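## Task

From the supply shelving's third shelf (counting the bottom shelf as first), take the laboratory bottle that sits behind the front row and set it upright in the cart's top tray. Every other item on that shelf must stay on it, upright and not piled on anything. Release the bottle and back the robot away at the end. If the bottle topples or ends up leaning, the task fails, and it only counts if nothing rests on the robot to stay in place.

## Robot and tools

Robot: a Hello Robot Stretch 4 in a physics simulator. It has one arm: an omni-wheel base, a lift sliding on a mast, an arm that telescopes forward, a three-joint wrist (yaw, pitch, roll) and a two-finger gripper. It stands about 1.6 m tall; the base rim lies within 0.23 m of the base origin. A loose object may occasionally get a small shove from outside.

Frames: the base frame has its origin on the floor below the base centre, x ahead, y to the left, z up. hand_pose is reported in this frame as a point between the open fingertips; with all wrist joints at zero its axes line up with the base frame. The printed hand position may be somewhat wrong. The odometry frame is the base frame as it was when the scene began; base_odometry counts wheel rotation only, so slip looks like travel, and heading runs -3.142 to 3.142, positive leftward.

execute_actions: argument "actions" is a list holding one action (or empty, which only returns state and images). Optional "cameras": list of head_camera, head_left_camera, head_right_camera, wrist_camera or "all"; omitted or null means all, [] means none. An action contains "base", "joints" or both, with optional "pace" and "contact_limits"; or only {"end_of_arm": "enable_torque"}, which re-powers wrist or gripper motors that cut out. Motions in one action begin together and may finish at different times.
- base: a single command, always an offset from the base's current place as last reported: {"translate_m": d} straight, forward positive, -2 to 2 m; {"strafe_m": d} sideways, left positive, -2 to 2 m; {"rotate_rad": d} turn in place, counter-clockwise (left) positive, -3.2 to 3.2 rad.
- joints: a dictionary of absolute joint targets by name (not offsets): lift_m 0 to 1.2 m; arm_m 0 to 0.55 m extension; wrist_yaw_rad -1.134 to 4.276 (0 ahead, positive left, 3.14 tucked back, beyond 3.4 the arm may block it); wrist_pitch_rad -1.117 to 4.259 (0 level, 1.57 pointing down); wrist_roll_rad -1.117 to 4.259 (0 fingers level, positive turns clockwise as seen from behind the gripper); gripper_m -0.038 to 0.141 m fingertip gap (negative means the fingers squeeze each other). Done tolerances: lift and arm ±0.004, yaw and roll ±0.02, pitch ±0.05, gripper ±0.004. A target past its range is clipped and reported; any other bad value or unknown key rejects the call with no motion. Joints left out may keep driving toward earlier targets.
- pace: "slow", "default", "fast", "max" (base 0.1/0.3/0.4/0.6 m/s, turning 1/2/3/4 rad/s; with the lift above 0.2 these drop, down to 0.3 m/s and 1 rad/s at 1.2). One action runs at most 15 s.
- contact_limits: {"arm_m": v}, v from 0 (softest) to 0.75 (firmest), default 0.5, how hard the arm may push before halting.
At scene start, unfold the wrist with lift_m 0.4 and wrist_yaw_rad 0 together.

wait: "seconds" 0 to 10; commands nothing new and returns state and images.
zoom_image: "camera" plus "region" [x0, y0, x1, y1] in pixels of that camera's latest full image, origin top-left, no more than 504 by 504.
finished_scene: "scene" is the number of the current scene; it closes that scene irreversibly, reports success and gives the next task. Replying with no tool call ends everything remaining. If resuming from a summary, first send an empty actions list to learn the scene and task.

Result lines: base_status and joint_status tell how each motion ended: "done" (for the base, the wheels turned the commanded amount even if slipping), "off_target" (stopped short, may still push), "contact_stop_at_<key>" (hit something; that part goes slack, a slack lift can sag under load, a slack base may drift), "limit_stop_at_<name>", "time_out", "torque_fault" (wrist or gripper motor overloaded and went limp; send enable_torque). "limit_stop_at_tilt" means a lean over 6 degrees: lift, arm and wheels go slack and refuse commands until it eases. "limit_stop_at_own_body": a joint was about to hit the robot; move it away, not back toward the body; risky when pitch is below -0.2 with roll below -0.4 or above 4. After a stop in a result, later motion, wait and finished_scene calls in that same reply are skipped. on_its_own lists uncommanded effects; its "held at" is a held target, not the actual position. lidar_m: 12 distances in metres from the base origin, 30-degree sectors, 1st straight ahead then counter-clockwise (4th left, 7th behind, 10th right); "-" is nothing seen or closer than 0.25 m; it sees from about 0.15 m up, misses glass, clear plastic, thin legs and much behind. wrist_depth_mm: 7x7 grid from top-left of the wrist image, median depth 100 to 2000 mm, "-" unknown; clear objects omitted, the robot's body included. turned_by_wheels vs turned_by_imu differing by over about 0.1 rad suggests a collision or slip, with heading error roughly their difference. base_tilt in degrees (forward, right positive) has a fixed bias up to about 1.5. motor_effort is percent of maximum, peak in brackets, with fixed bias and noise; a resting effort out of range hints at a load or push; wheel effort positive means turning right.

Gripping: command a gap smaller than the object; squeezing harder pulls it toward the wrist by up to about a third of the shortfall, and opening pushes it out. Gripper reading and "done" do not prove a grasp; with a command of 0 or more a firm squeeze shows in gripper_m effort. Fingertips pressed onto a surface can jam; lift up.

Cameras: head_camera atop the mast looks forward and down (turn the base to aim it); head_left_camera and head_right_camera are steeper fisheyes showing base and arm; wrist_camera looks along the fingers, tips near the bottom of the frame.

Avoid: dropping, slamming or hard pushing; knocking over other shelf items or stacking them; turning or driving with over 1 kg held and arm_m above 0.2, especially fast; strong sustained pushes with a high gripper; leaving the bottle tilted or supported by the robot. Faster robot motion is rewarded.

Each tool is called after ">>>" as name(argument=value, ...) on one line, values as JSON.

## Session

I'll start by looking at the current state and images.

>>> execute_actions(actions=[])

Scene clock: 0.00 s.
base_odometry: x=+0.000 y=+0.000 heading=+0.000 (m, m, rad; odometry frame)
turned_by_wheels: +0.000 (rad since the last result)
turned_by_imu: +0.000 (rad since the last result)
base_tilt: forward=+0.4 right=-0.1 (deg)
lidar_m: 1.76 1.39 1.67 2.44 2.06 2.15 2.14 1.61 2.07 2.48 1.92 2.01
base_status: not commanded
joint_positions: lift_m=+0.251 arm_m=+0.002 wrist_yaw_rad=+3.098 wrist_pitch_rad=+0.004 wrist_roll_rad=-0.005 gripper_m=+0.057
joint_status: not commanded
motor_effort: lift_m=+19 arm_m=+0 wrist_yaw_rad=+1 wrist_pitch_rad=-5 wrist_roll_rad=+1 gripper_m=-2 wheel_0=+0 wheel_1=+0 wheel_2=+0 (%)
hand_pose: x=-0.1114 y=+0.0998 z=+0.4279 quat_wxyz=(+0.022, -0.002, -0.003, +1.000) (m; base frame)
wrist_depth_mm: - 137 - - - - - / - 131 - - - - - / - 132 202 - - - 1756 / 131 136 - - - - 1756 / 1708 1983 - - - - 1756 / 1464 1576 192 1661 203 1756 1618 / 1025 960 1060 152 1025 1160 1138
pictures: head_camera, head_left_camera, head_right_camera, wrist_camera
Images, in order (width x height): head_camera 420x560, head_left_camera 420x672, head_right_camera 420x672, wrist_camera 616x392.

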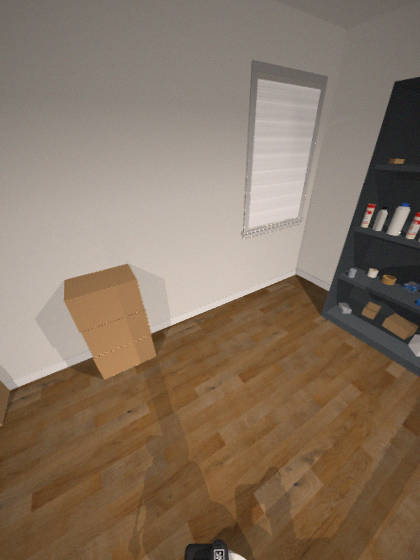

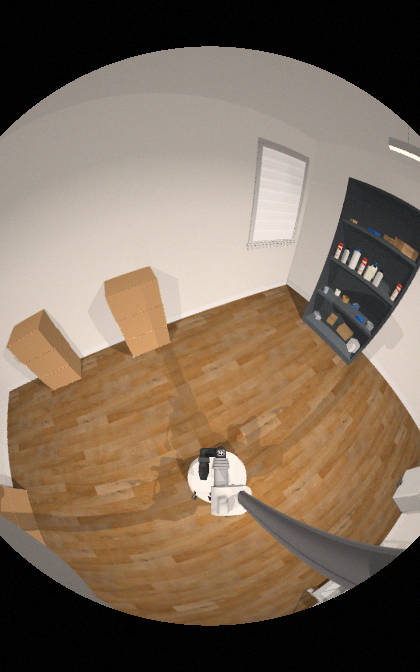

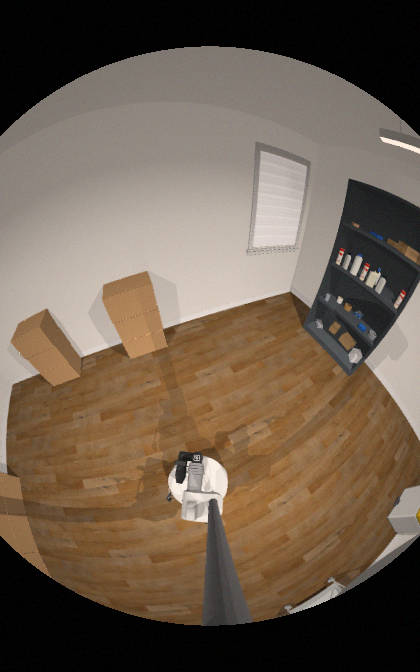

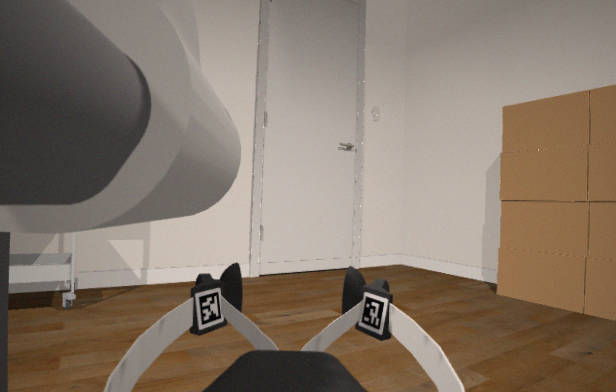

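>>> zoom_image(camera="head_right_camera", region=[290, 170, 420, 380])

>>> zoom_image(camera="head_right_camera", region=[260, 460, 420, 630])

Region (290, 170, 420, 380) of head_right_camera's 420x672 image, scaled by 2.400, with more detail than that image has; it fills the left 312 columns of this view, and the rest is white.

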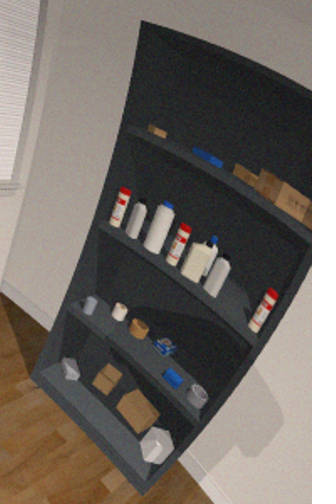

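Region (260, 460, 420, 630) of head_right_camera's 420x672 image, scaled by 2.965, with more detail than that image has; it fills the left 474 columns of this view, and the rest is white.

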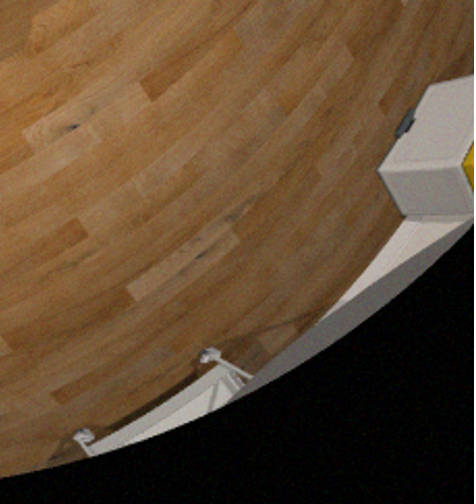

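>>> execute_actions(actions=[{"base": {"rotate_rad": -1.1}, "joints": {"lift_m": 0.4, "wrist_yaw_rad": 0}, "pace": "fast"}])

Scene clock: 8.23 s.
base_odometry: x=+0.000 y=+0.000 heading=-1.100 (m, m, rad; odometry frame)
turned_by_wheels: -1.100 (rad since the last result)
turned_by_imu: -1.122 (rad since the last result)
base_tilt: forward=+0.5 right=+0.0 (deg)
lidar_m: 1.92 1.98 1.79 1.38 1.68 1.93 2.05 2.11 2.16 1.64 1.69 2.23
base_status: done
joint_positions: lift_m=+0.400 arm_m=+0.002 wrist_yaw_rad=+0.000 wrist_pitch_rad=+0.004 wrist_roll_rad=-0.005 gripper_m=+0.057
joint_status: all done
motor_effort: lift_m=+22(28) arm_m=-1(1) wrist_yaw_rad=-1(5) wrist_pitch_rad=-5(5) wrist_roll_rad=+0(1) gripper_m=-3(4) wheel_0=-1(7) wheel_1=-2(9) wheel_2=-2(8) (%)
hand_pose: x=+0.4616 y=-0.0873 z=+0.5766 quat_wxyz=(+1.000, -0.003, +0.002, +0.000) (m; base frame)
wrist_depth_mm: - 1756 1756 - - - - / - 1921 - - - - - / - - - - - - - / - - - - - - - / - - - - - - - / 1756 1708 193 - 202 - - / 1336 1255 1336 151 1336 1499 1464
pictures: head_camera, head_left_camera, head_right_camera, wrist_camera
Images, in order (width x height): head_camera 420x560, head_left_camera 420x672, head_right_camera 420x672, wrist_camera 616x392.

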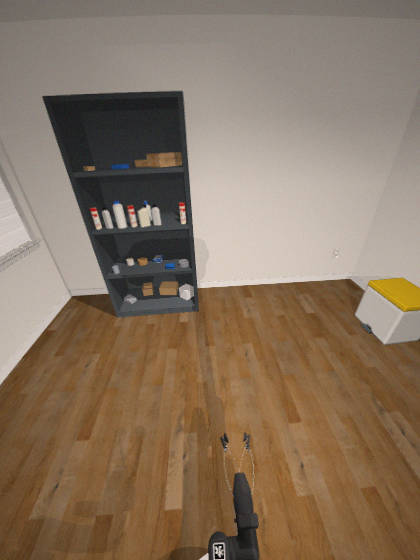

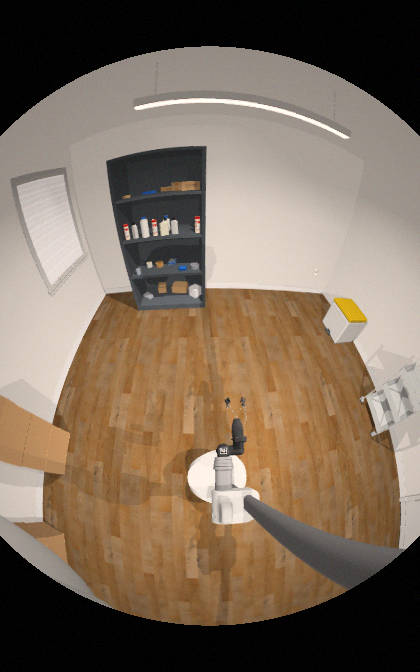

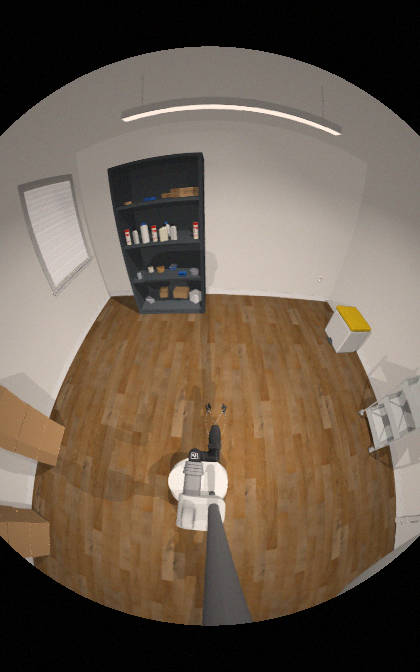

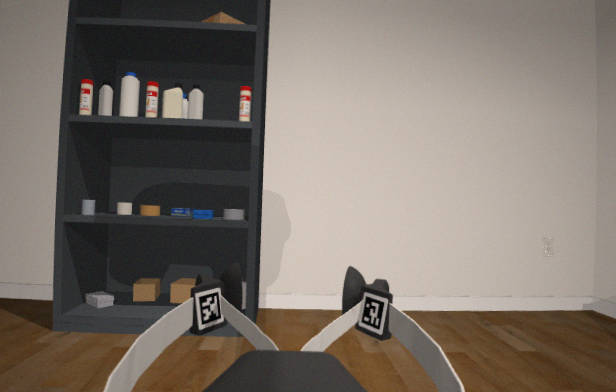

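>>> zoom_image(camera="head_camera", region=[70, 180, 210, 250])

>>> zoom_image(camera="wrist_camera", region=[50, 50, 290, 150])

>>> zoom_image(camera="head_right_camera", region=[330, 350, 420, 480])

Region (70, 180, 210, 250) of head_camera's 420x560 image, scaled by 3.600, with more detail than that image has.

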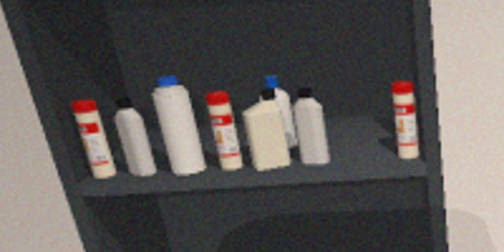

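Region (50, 50, 290, 150) of wrist_camera's 616x392 image, scaled by 2.100; it fills the top 210 rows of this view, and the rest is white.

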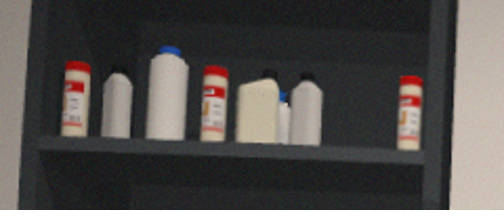

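Region (330, 350, 420, 480) of head_right_camera's 420x672 image, scaled by 3.877, with more detail than that image has; it fills the left 349 columns of this view, and the rest is white.

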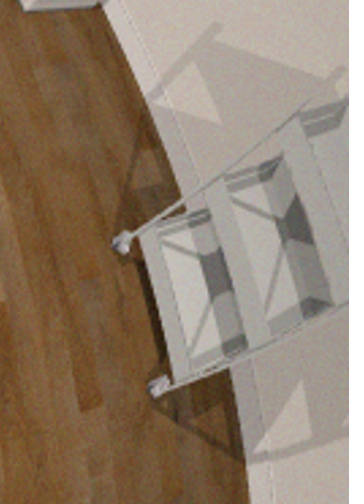

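>>> execute_actions(actions=[{"base": {"strafe_m": 0.6}, "pace": "max"}], cameras=["head_camera"])

Scene clock: 48.40 s.
base_odometry: x=+0.535 y=+0.272 heading=-1.101 (m, m, rad; odometry frame)
turned_by_wheels: +0.000 (rad since the last result)
turned_by_imu: +0.005 (rad since the last result)
base_tilt: forward=+0.3 right=+0.0 (deg)
lidar_m: 1.89 1.64 1.17 0.78 0.82 1.22 2.09 2.14 2.77 2.22 2.57 2.51
base_status: done
joint_positions: lift_m=+0.400 arm_m=+0.002 wrist_yaw_rad=+0.000 wrist_pitch_rad=+0.004 wrist_roll_rad=-0.005 gripper_m=+0.057
joint_status: not commanded
motor_effort: lift_m=+22(23) arm_m=-1(1) wrist_yaw_rad=+0(1) wrist_pitch_rad=-5(5) wrist_roll_rad=+0(0) gripper_m=-2(3) wheel_0=-1(13) wheel_1=-1(11) wheel_2=-1(1) (%)
hand_pose: x=+0.4615 y=-0.0874 z=+0.5767 quat_wxyz=(+1.000, -0.003, +0.002, +0.000) (m; base frame)
wrist_depth_mm: 1708 - 1983 1863 - - - / 1708 - - - - - - / 1756 - - 1921 - - - / 1808 - - - - - - / 1808 - - - - - - / 1756 - 192 1863 203 - - / 1308 1255 1366 152 1308 1499 1464
pictures: head_camera
Images, in order (width x height): head_camera 420x560.

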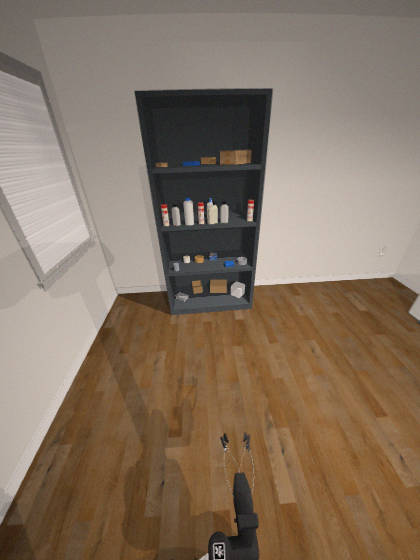

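>>> execute_actions(actions=[{"base": {"translate_m": 1.15}, "joints": {"lift_m": 0.92}, "pace": "max"}])

Scene clock: 53.90 s.
base_odometry: x=+1.056 y=-0.753 heading=-1.101 (m, m, rad; odometry frame)
turned_by_wheels: +0.000 (rad since the last result)
turned_by_imu: +0.001 (rad since the last result)
base_tilt: forward=+0.5 right=-0.2 (deg)
lidar_m: 0.73 0.77 1.15 1.13 1.19 1.28 3.23 3.33 2.32 2.19 1.83 0.79
base_status: done
joint_positions: lift_m=+0.920 arm_m=+0.002 wrist_yaw_rad=+0.000 wrist_pitch_rad=+0.004 wrist_roll_rad=-0.005 gripper_m=+0.057
joint_status: all done
motor_effort: lift_m=+22(25) arm_m=-1(1) wrist_yaw_rad=+1(1) wrist_pitch_rad=-4(5) wrist_roll_rad=+0(0) gripper_m=-3(3) wheel_0=-1(9) wheel_1=-2(6) wheel_2=+1(14) (%)
hand_pose: x=+0.4615 y=-0.0874 z=+1.0967 quat_wxyz=(+1.000, -0.003, +0.002, +0.000) (m; base frame)
wrist_depth_mm: 574 580 559 554 549 554 564 / 676 842 842 820 778 661 564 / 676 931 960 991 1008 699 559 / 615 544 931 960 976 654 1042 / 535 549 559 569 917 603 1042 / 517 517 192 544 203 569 1042 / 691 878 960 152 991 647 1042
pictures: head_camera, head_left_camera, head_right_camera, wrist_camera
Images, in order (width x height): head_camera 420x560, head_left_camera 420x672, head_right_camera 420x672, wrist_camera 616x392.

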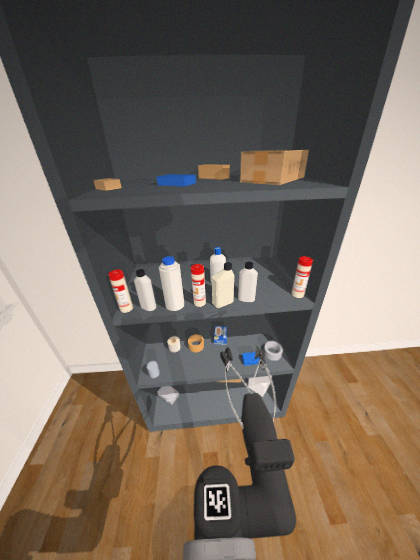

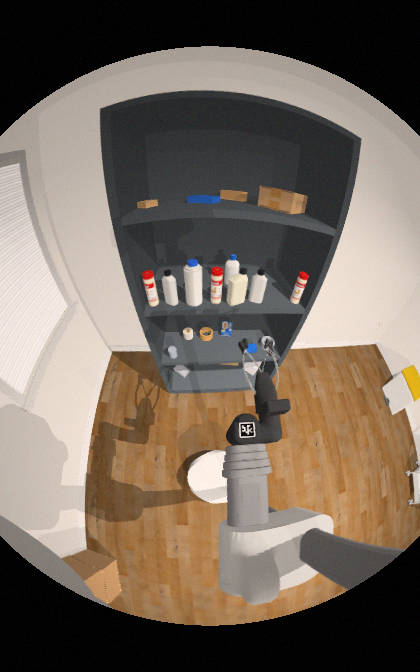

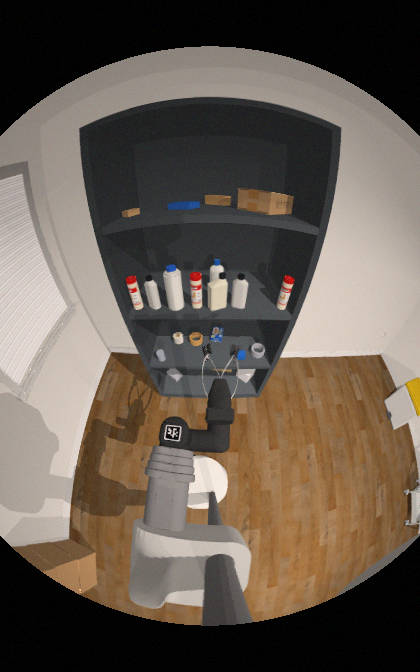

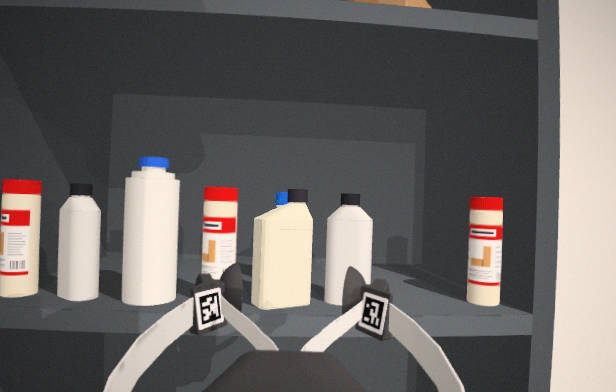

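>>> zoom_image(camera="head_camera", region=[100, 230, 330, 340])

>>> zoom_image(camera="wrist_camera", region=[180, 150, 540, 340])

Region (100, 230, 330, 340) of head_camera's 420x560 image, scaled by 2.191, with more detail than that image has; it fills the top 241 rows of this view, and the rest is white.

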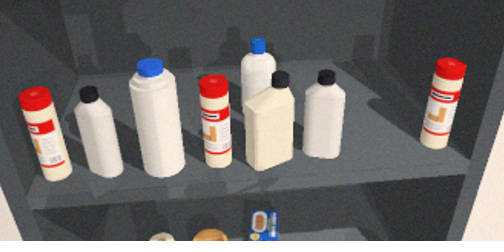

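Region (180, 150, 540, 340) of wrist_camera's 616x392 image, scaled by 1.400; it fills the top 266 rows of this view, and the rest is white.

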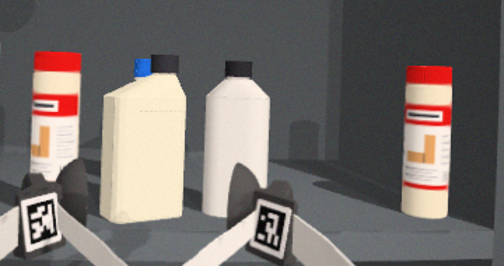

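>>> zoom_image(camera="wrist_camera", region=[170, 250, 420, 392])

>>> zoom_image(camera="head_camera", region=[190, 330, 310, 480])

Region (170, 250, 420, 392) of wrist_camera's 616x392 image, scaled by 2.016; it fills the top 286 rows of this view, and the rest is white.

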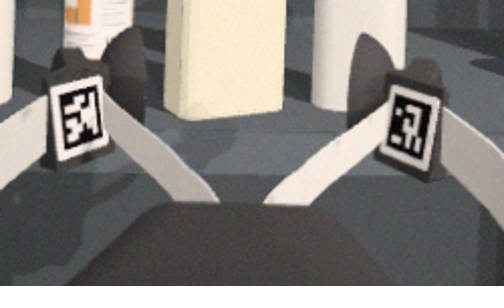

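Region (190, 330, 310, 480) of head_camera's 420x560 image, scaled by 3.360, with more detail than that image has; it fills the left 403 columns of this view, and the rest is white.

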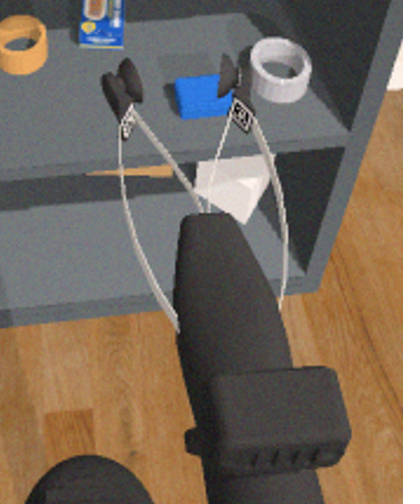

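>>> execute_actions(actions=[{"base": {"rotate_rad": 0.075}, "joints": {"lift_m": 0.98}, "pace": "fast"}], cameras=["head_camera", "wrist_camera"])

Scene clock: 141.93 s.
base_odometry: x=+1.056 y=-0.753 heading=-1.026 (m, m, rad; odometry frame)
turned_by_wheels: +0.075 (rad since the last result)
turned_by_imu: +0.078 (rad since the last result)
base_tilt: forward=+0.3 right=+0.0 (deg)
lidar_m: 0.74 0.78 1.16 1.14 1.22 1.28 3.30 3.40 2.29 2.20 1.70 0.77
base_status: done
joint_positions: lift_m=+0.980 arm_m=+0.002 wrist_yaw_rad=+0.000 wrist_pitch_rad=+0.004 wrist_roll_rad=-0.005 gripper_m=+0.057
joint_status: all done
motor_effort: lift_m=+22(23) arm_m=-1(0) wrist_yaw_rad=+1(1) wrist_pitch_rad=-4(5) wrist_roll_rad=+0(1) gripper_m=-3(4) wheel_0=+0(4) wheel_1=-1(5) wheel_2=+1(4) (%)
hand_pose: x=+0.4615 y=-0.0874 z=+1.1566 quat_wxyz=(+1.000, -0.003, +0.002, +0.000) (m; base frame)
wrist_depth_mm: 517 603 960 991 654 699 554 / 564 661 647 634 609 591 530 / 580 878 976 960 960 842 580 / 597 891 946 960 960 842 569 / 549 580 554 569 946 831 559 / 559 564 192 549 202 715 554 / 517 517 521 152 512 525 508
pictures: head_camera, wrist_camera
Images, in order (width x height): head_camera 420x560, wrist_camera 616x392.

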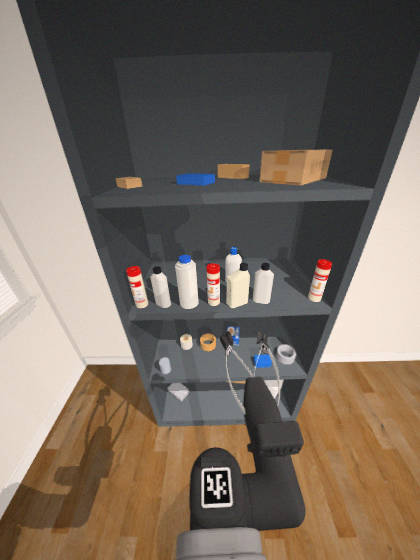

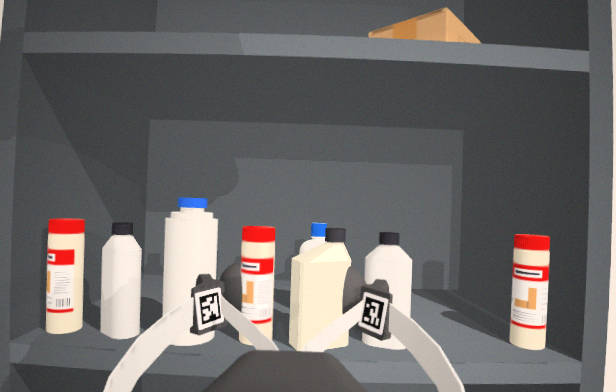

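>>> zoom_image(camera="wrist_camera", region=[380, 100, 616, 392])

Region (380, 100, 616, 392) of wrist_camera's 616x392 image, scaled by 1.726; it fills the left 407 columns of this view, and the rest is white.

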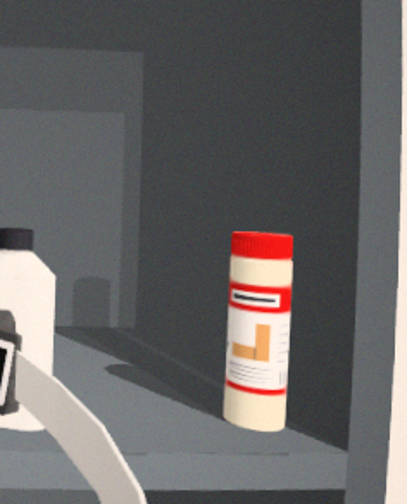

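>>> execute_actions(actions=[{"base": {"strafe_m": -0.052}, "joints": {"lift_m": 0.99, "arm_m": 0.26}, "pace": "fast"}], cameras=["head_camera", "wrist_camera"])

Scene clock: 166.80 s.
base_odometry: x=+1.012 y=-0.780 heading=-1.025 (m, m, rad; odometry frame)
turned_by_wheels: +0.000 (rad since the last result)
turned_by_imu: +0.002 (rad since the last result)
base_tilt: forward=+0.4 right=+0.0 (deg)
lidar_m: 0.74 0.78 1.18 1.19 1.26 1.31 3.30 3.39 2.25 2.15 1.68 0.77
base_status: done
joint_positions: lift_m=+0.990 arm_m=+0.259 wrist_yaw_rad=+0.000 wrist_pitch_rad=+0.004 wrist_roll_rad=-0.005 gripper_m=+0.057
joint_status: all done
motor_effort: lift_m=+23(25) arm_m=+7(7) wrist_yaw_rad=+0(2) wrist_pitch_rad=-5(5) wrist_roll_rad=+1(1) gripper_m=-4(3) wheel_0=+0(9) wheel_1=+2(9) wheel_2=+1(1) (%)
hand_pose: x=+0.7183 y=-0.0874 z=+1.1666 quat_wxyz=(+1.000, -0.003, +0.002, +0.000) (m; base frame)
wrist_depth_mm: 436 436 415 410 399 402 392 / 591 634 627 615 597 574 488 / 647 707 707 707 715 715 512 / 609 715 715 707 707 707 512 / 293 707 707 707 707 699 504 / 289 320 193 300 203 683 500 / 287 296 436 152 301 539 492
pictures: head_camera, wrist_camera
Images, in order (width x height): head_camera 420x560, wrist_camera 616x392.

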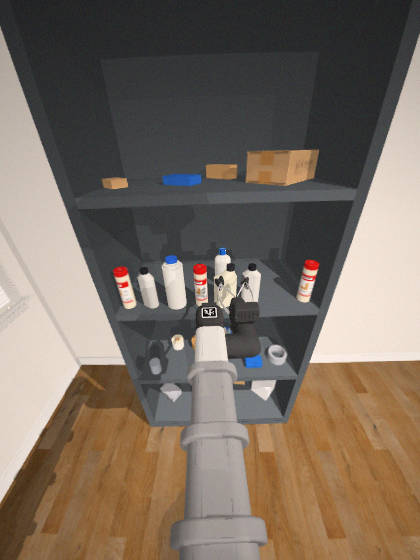

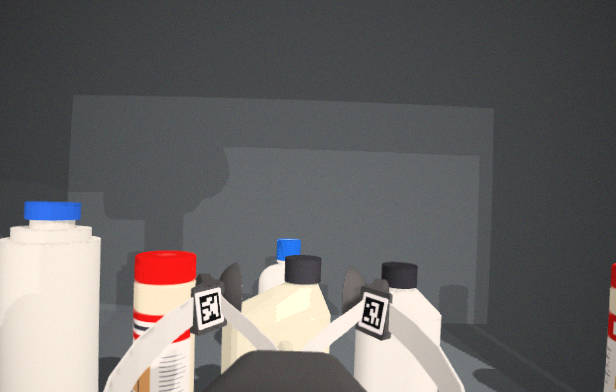

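>>> zoom_image(camera="wrist_camera", region=[180, 220, 450, 360])

Region (180, 220, 450, 360) of wrist_camera's 616x392 image, scaled by 1.867; it fills the top 261 rows of this view, and the rest is white.

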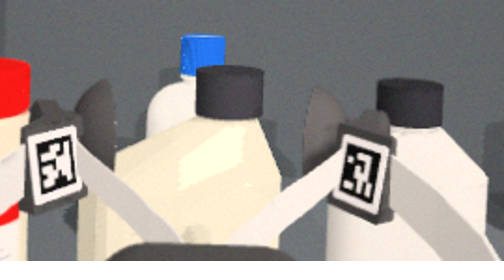

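>>> execute_actions(actions=[{"base": {"strafe_m": -0.006}, "joints": {"lift_m": 0.996, "arm_m": 0.36}}], cameras=["head_camera", "wrist_camera"])

Scene clock: 190.27 s.
base_odometry: x=+1.006 y=-0.783 heading=-1.026 (m, m, rad; odometry frame)
turned_by_wheels: +0.000 (rad since the last result)
turned_by_imu: +0.001 (rad since the last result)
base_tilt: forward=+0.4 right=-0.1 (deg)
lidar_m: 0.73 0.79 1.20 1.19 1.27 1.35 3.30 3.40 2.25 2.13 1.69 0.78
base_status: done
joint_positions: lift_m=+0.996 arm_m=+0.359 wrist_yaw_rad=+0.000 wrist_pitch_rad=+0.004 wrist_roll_rad=-0.005 gripper_m=+0.057
joint_status: all done
motor_effort: lift_m=+23(17) arm_m=+7(8) wrist_yaw_rad=+0(2) wrist_pitch_rad=-5(5) wrist_roll_rad=+1(1) gripper_m=-3(2) wheel_0=+0(7) wheel_1=-1(5) wheel_2=+0(1) (%)
hand_pose: x=+0.8183 y=-0.0874 z=+1.1726 quat_wxyz=(+1.000, -0.003, +0.002, +0.000) (m; base frame)
wrist_depth_mm: 421 421 404 399 392 394 379 / 585 609 609 591 574 554 484 / 609 603 615 615 609 615 508 / 609 615 609 609 615 609 508 / 603 609 609 597 603 615 496 / 591 214 193 213 202 597 496 / 317 196 207 152 213 496 492
pictures: head_camera, wrist_camera
Images, in order (width x height): head_camera 420x560, wrist_camera 616x392.

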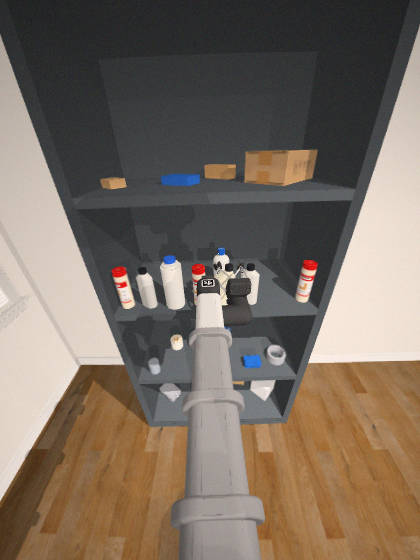

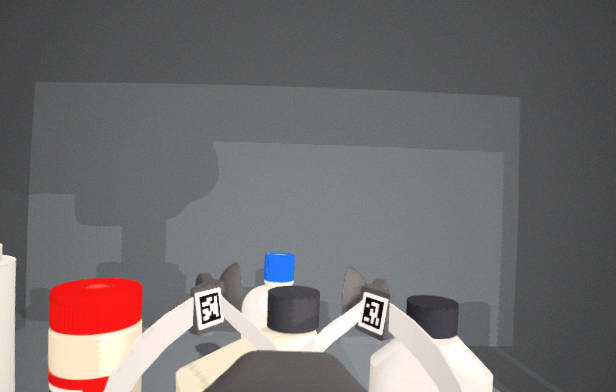

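>>> zoom_image(camera="wrist_camera", region=[170, 240, 480, 392])

>>> zoom_image(camera="head_camera", region=[180, 240, 280, 330])

Region (170, 240, 480, 392) of wrist_camera's 616x392 image, scaled by 1.626; it fills the top 247 rows of this view, and the rest is white.

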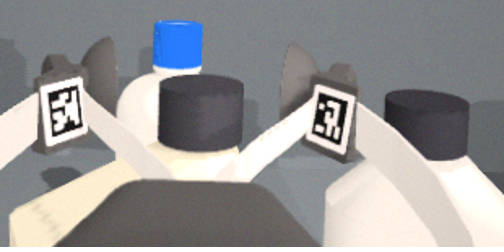

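Region (180, 240, 280, 330) of head_camera's 420x560 image, scaled by 5.040, with more detail than that image has; it fills the top 454 rows of this view, and the rest is white.

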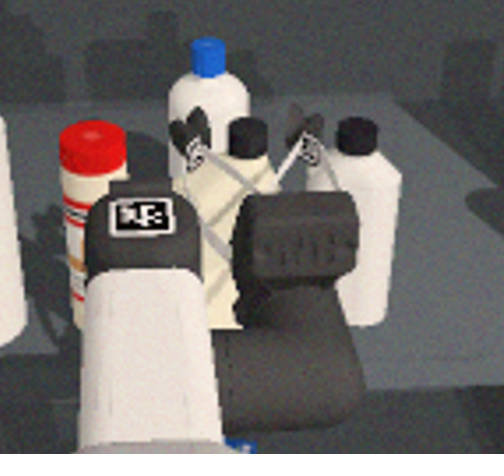

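>>> execute_actions(actions=[{"joints": {"lift_m": 0.992, "gripper_m": 0.0}}], cameras=["head_camera", "wrist_camera"])

Scene clock: 201.10 s.
base_odometry: x=+1.006 y=-0.783 heading=-1.026 (m, m, rad; odometry frame)
turned_by_wheels: +0.000 (rad since the last result)
turned_by_imu: +0.002 (rad since the last result)
base_tilt: forward=+0.5 right=+0.0 (deg)
lidar_m: 0.75 0.78 1.20 1.19 1.27 1.33 3.29 3.39 2.27 2.14 1.69 0.77
base_status: not commanded
joint_positions: lift_m=+0.992 arm_m=+0.359 wrist_yaw_rad=+0.000 wrist_pitch_rad=+0.004 wrist_roll_rad=-0.005 gripper_m=+0.001
joint_status: all done
motor_effort: lift_m=+14(16) arm_m=+7(7) wrist_yaw_rad=+1(0) wrist_pitch_rad=-3(5) wrist_roll_rad=+1(1) gripper_m=-18(19) wheel_0=+0(0) wheel_1=+0(0) wheel_2=+0(0) (%)
hand_pose: x=+0.8183 y=-0.0874 z=+1.1695 quat_wxyz=(+1.000, -0.003, +0.002, +0.000) (m; base frame)
wrist_depth_mm: 427 427 407 404 394 399 387 / 591 609 615 597 580 559 484 / 615 603 615 615 609 615 504 / 609 609 603 609 615 609 504 / 615 603 603 609 603 609 504 / 394 206 185 204 187 603 496 / 317 196 198 198 209 492 492
pictures: head_camera, wrist_camera
Images, in order (width x height): head_camera 420x560, wrist_camera 616x392.

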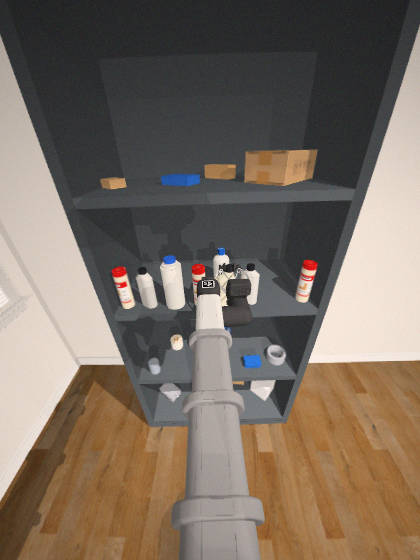

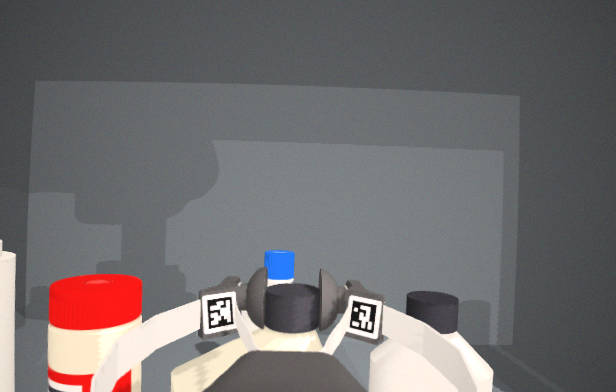

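>>> zoom_image(camera="wrist_camera", region=[170, 240, 480, 392])

Region (170, 240, 480, 392) of wrist_camera's 616x392 image, scaled by 1.626; it fills the top 247 rows of this view, and the rest is white.

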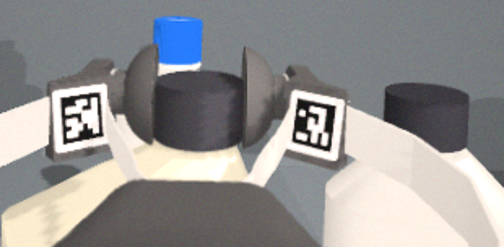

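>>> execute_actions(actions=[{"joints": {"lift_m": 1.012}}], cameras=["head_camera", "wrist_camera"])

Scene clock: 204.27 s.
base_odometry: x=+1.006 y=-0.783 heading=-1.026 (m, m, rad; odometry frame)
turned_by_wheels: +0.000 (rad since the last result)
turned_by_imu: +0.001 (rad since the last result)
base_tilt: forward=+0.5 right=+0.0 (deg)
lidar_m: 0.74 0.77 1.20 1.18 1.27 1.32 3.30 3.39 2.26 2.14 1.70 0.79
base_status: not commanded
joint_positions: lift_m=+1.012 arm_m=+0.359 wrist_yaw_rad=+0.000 wrist_pitch_rad=+0.005 wrist_roll_rad=-0.005 gripper_m=+0.001
joint_status: all done
motor_effort: lift_m=+24(27) arm_m=+6(7) wrist_yaw_rad=+0(0) wrist_pitch_rad=-7(7) wrist_roll_rad=+1(0) gripper_m=-17(16) wheel_0=-1(0) wheel_1=+0(0) wheel_2=+0(0) (%)
hand_pose: x=+0.8183 y=-0.0874 z=+1.1884 quat_wxyz=(+1.000, -0.003, +0.002, +0.000) (m; base frame)
wrist_depth_mm: 387 387 373 368 357 359 351 / 574 564 559 549 530 512 473 / 615 609 615 615 615 609 508 / 609 609 603 609 609 609 508 / 609 609 609 609 609 609 504 / 603 603 186 203 187 609 488 / 332 198 199 198 219 564 504
pictures: head_camera, wrist_camera
Images, in order (width x height): head_camera 420x560, wrist_camera 616x392.

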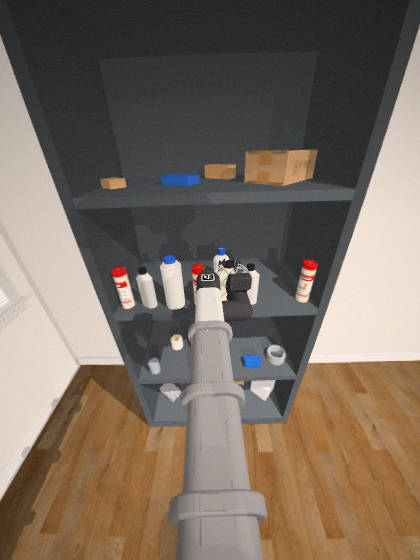

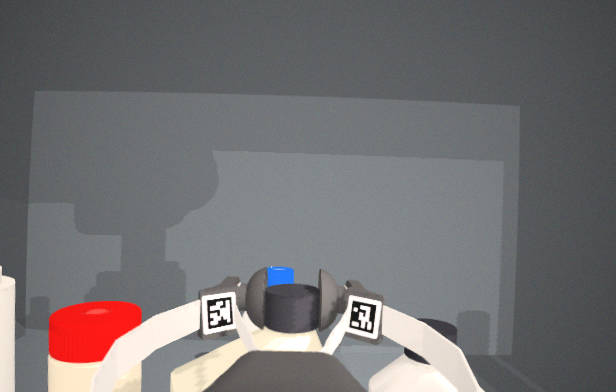

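>>> execute_actions(actions=[{"joints": {"lift_m": 1.035, "arm_m": 0.255}}], cameras=["head_camera", "head_right_camera", "wrist_camera"])

Scene clock: 225.83 s.
base_odometry: x=+1.006 y=-0.783 heading=-1.026 (m, m, rad; odometry frame)
turned_by_wheels: +0.000 (rad since the last result)
turned_by_imu: +0.002 (rad since the last result)
base_tilt: forward=+0.3 right=+0.1 (deg)
lidar_m: 0.67 0.78 1.21 1.18 1.28 1.34 3.29 3.39 2.26 2.14 1.69 0.76
base_status: not commanded
joint_positions: lift_m=+1.035 arm_m=+0.256 wrist_yaw_rad=+0.000 wrist_pitch_rad=+0.005 wrist_roll_rad=-0.005 gripper_m=+0.001
joint_status: all done
motor_effort: lift_m=+23(23) arm_m=-7(8) wrist_yaw_rad=+1(0) wrist_pitch_rad=-7(7) wrist_roll_rad=+2(1) gripper_m=-18(18) wheel_0=+0(0) wheel_1=+0(1) wheel_2=+0(0) (%)
hand_pose: x=+0.7155 y=-0.0874 z=+1.2114 quat_wxyz=(+1.000, -0.003, +0.002, +0.000) (m; base frame)
wrist_depth_mm: 336 334 322 319 312 312 303 / 492 488 477 473 462 445 430 / 661 715 715 715 707 683 504 / 668 707 715 715 715 707 504 / 336 715 715 707 707 715 496 / 294 343 186 203 187 707 488 / 293 296 199 198 306 580 500
pictures: head_camera, head_right_camera, wrist_camera
Images, in order (width x height): head_camera 420x560, head_right_camera 420x672, wrist_camera 616x392.

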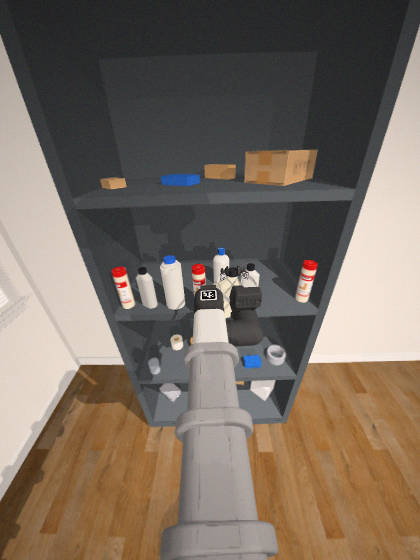

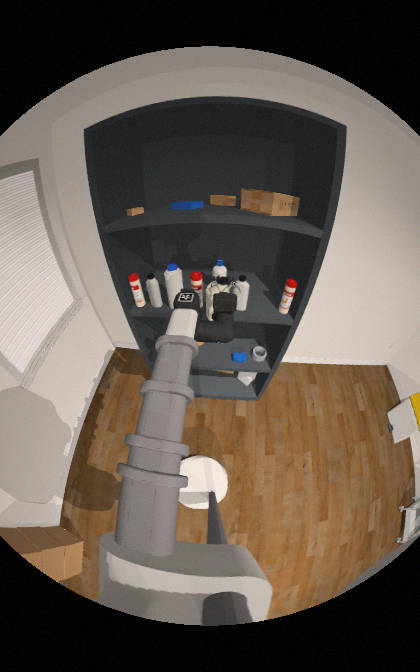

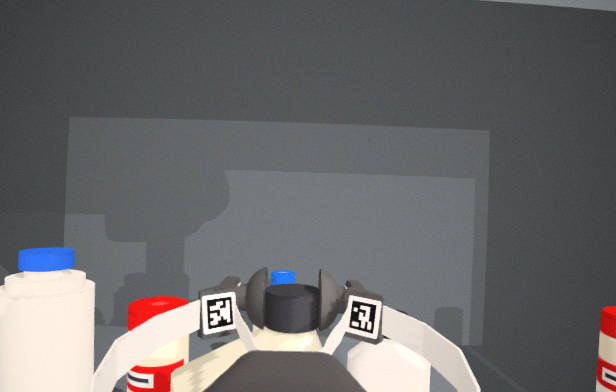

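>>> execute_actions(actions=[{"base": {"strafe_m": -0.219}}], cameras=["head_camera", "head_left_camera", "wrist_camera"])

Scene clock: 229.63 s.
base_odometry: x=+0.819 y=-0.897 heading=-1.025 (m, m, rad; odometry frame)
turned_by_wheels: +0.000 (rad since the last result)
turned_by_imu: +0.001 (rad since the last result)
base_tilt: forward=+0.4 right=+0.0 (deg)
lidar_m: 0.65 0.78 1.44 1.41 1.49 1.66 3.30 3.17 2.05 1.91 1.69 0.77
base_status: done
joint_positions: lift_m=+1.035 arm_m=+0.256 wrist_yaw_rad=+0.000 wrist_pitch_rad=+0.005 wrist_roll_rad=-0.005 gripper_m=+0.001
joint_status: not commanded
motor_effort: lift_m=+23(23) arm_m=-6(7) wrist_yaw_rad=+1(1) wrist_pitch_rad=-7(7) wrist_roll_rad=+1(0) gripper_m=-17(19) wheel_0=+1(7) wheel_1=+2(8) wheel_2=+1(1) (%)
hand_pose: x=+0.7155 y=-0.0874 z=+1.2114 quat_wxyz=(+1.000, -0.003, +0.002, +0.000) (m; base frame)
wrist_depth_mm: 336 334 320 317 312 283 715 / 500 492 484 473 452 283 723 / 715 707 707 707 574 282 723 / 707 715 707 699 564 279 715 / 715 707 715 707 549 276 715 / 699 452 186 203 187 271 715 / 580 296 199 199 300 253 707
pictures: head_camera, head_left_camera, wrist_camera
Images, in order (width x height): head_camera 420x560, head_left_camera 420x672, wrist_camera 616x392.

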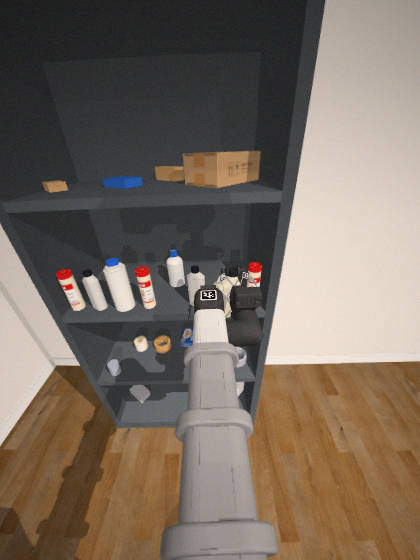

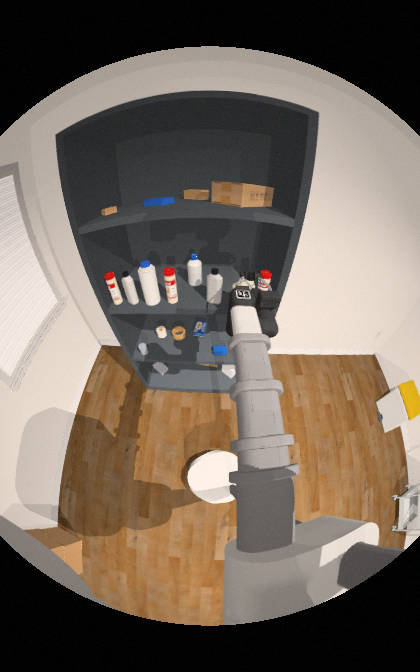

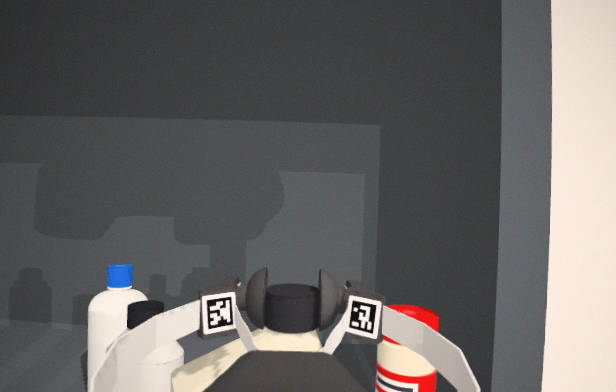

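>>> zoom_image(camera="wrist_camera", region=[70, 250, 500, 392])

>>> zoom_image(camera="head_camera", region=[150, 240, 290, 350])

Region (70, 250, 500, 392) of wrist_camera's 616x392 image, scaled by 1.172; it fills the top 166 rows of this view, and the rest is white.

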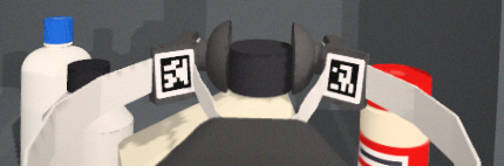

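Region (150, 240, 290, 350) of head_camera's 420x560 image, scaled by 3.600, with more detail than that image has; it fills the top 396 rows of this view, and the rest is white.

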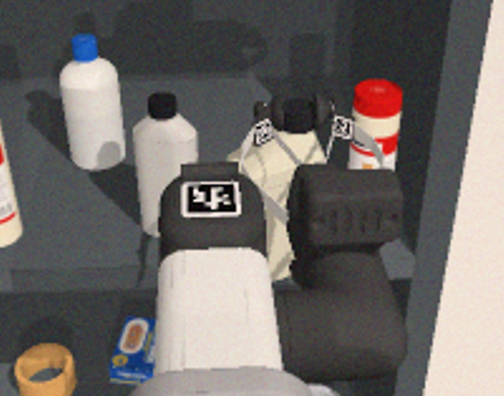

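>>> execute_actions(actions=[{"base": {"strafe_m": 0.008}, "joints": {"arm_m": 0.45}}], cameras=["head_camera", "wrist_camera"])

Scene clock: 251.37 s.
base_odometry: x=+0.826 y=-0.893 heading=-1.025 (m, m, rad; odometry frame)
turned_by_wheels: +0.000 (rad since the last result)
turned_by_imu: +0.001 (rad since the last result)
base_tilt: forward=+0.3 right=-0.1 (deg)
lidar_m: 0.73 0.78 1.42 1.39 1.48 1.64 3.29 3.19 2.06 1.93 1.69 0.77
base_status: done
joint_positions: lift_m=+1.035 arm_m=+0.449 wrist_yaw_rad=+0.000 wrist_pitch_rad=+0.005 wrist_roll_rad=-0.005 gripper_m=+0.001
joint_status: all done
motor_effort: lift_m=+23(24) arm_m=+6(7) wrist_yaw_rad=+0(1) wrist_pitch_rad=-6(7) wrist_roll_rad=+0(1) gripper_m=-17(17) wheel_0=-1(6) wheel_1=-2(9) wheel_2=+0(1) (%)
hand_pose: x=+0.9083 y=-0.0874 z=+1.2114 quat_wxyz=(+1.000, -0.003, +0.002, +0.000) (m; base frame)
wrist_depth_mm: 338 336 325 320 310 287 222 / 496 496 488 473 455 307 222 / 517 517 512 517 517 304 222 / 521 512 512 517 521 300 220 / 517 512 512 517 512 298 217 / 517 517 186 202 188 293 214 / 290 512 198 198 508 252 211
pictures: head_camera, wrist_camera
Images, in order (width x height): head_camera 420x560, wrist_camera 616x392.

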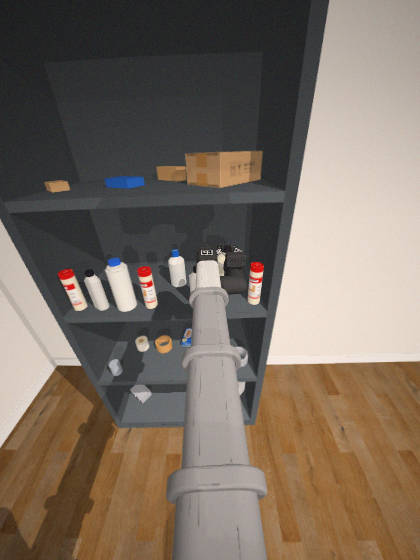

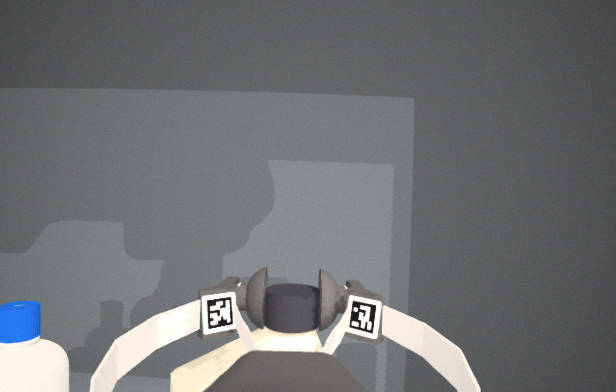

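>>> execute_actions(actions=[{"joints": {"lift_m": 0.996}}], cameras=["head_left_camera", "head_right_camera", "wrist_camera"])

Scene clock: 254.43 s.
base_odometry: x=+0.826 y=-0.893 heading=-1.025 (m, m, rad; odometry frame)
turned_by_wheels: +0.000 (rad since the last result)
turned_by_imu: +0.001 (rad since the last result)
base_tilt: forward=+0.5 right=+0.1 (deg)
lidar_m: 0.74 0.78 1.40 1.40 1.47 1.64 3.31 3.18 2.07 1.93 1.66 0.77
base_status: not commanded
joint_positions: lift_m=+0.996 arm_m=+0.449 wrist_yaw_rad=+0.000 wrist_pitch_rad=+0.005 wrist_roll_rad=-0.005 gripper_m=+0.001
joint_status: all done
motor_effort: lift_m=+15(19) arm_m=+7(7) wrist_yaw_rad=+0(0) wrist_pitch_rad=-6(6) wrist_roll_rad=+1(1) gripper_m=-18(17) wheel_0=-1(1) wheel_1=-2(2) wheel_2=+0(0) (%)
hand_pose: x=+0.9083 y=-0.0874 z=+1.1732 quat_wxyz=(+1.000, -0.003, +0.002, +0.000) (m; base frame)
wrist_depth_mm: 424 421 404 399 389 309 222 / 521 517 521 521 521 307 221 / 517 512 512 521 517 306 221 / 512 512 517 512 512 303 220 / 512 517 517 512 521 297 216 / 294 512 186 203 187 293 215 / 281 462 198 199 480 146 -
pictures: head_left_camera, head_right_camera, wrist_camera
Images, in order (width x height): head_left_camera 420x672, head_right_camera 420x672, wrist_camera 616x392.

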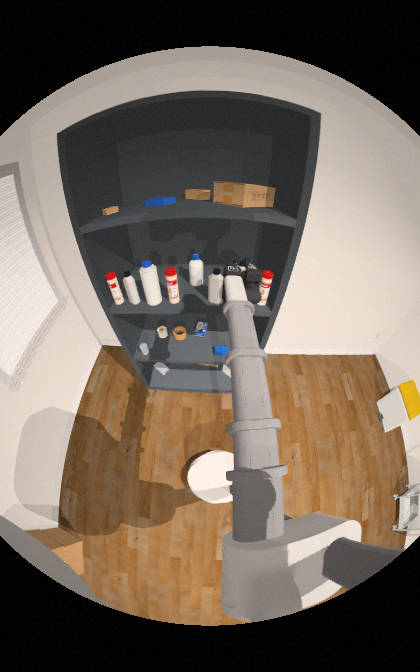

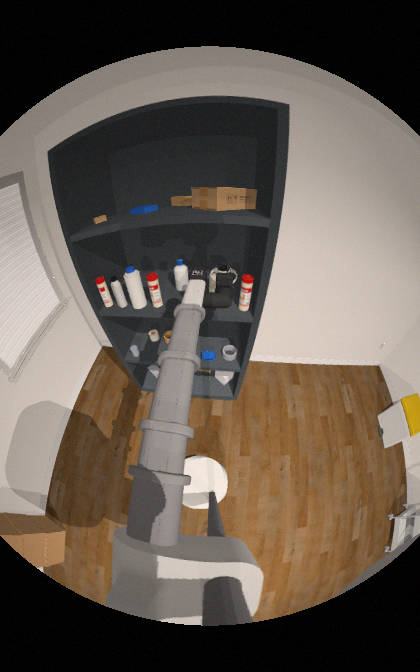

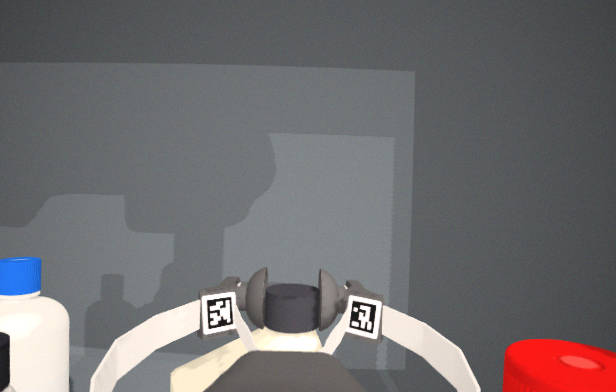

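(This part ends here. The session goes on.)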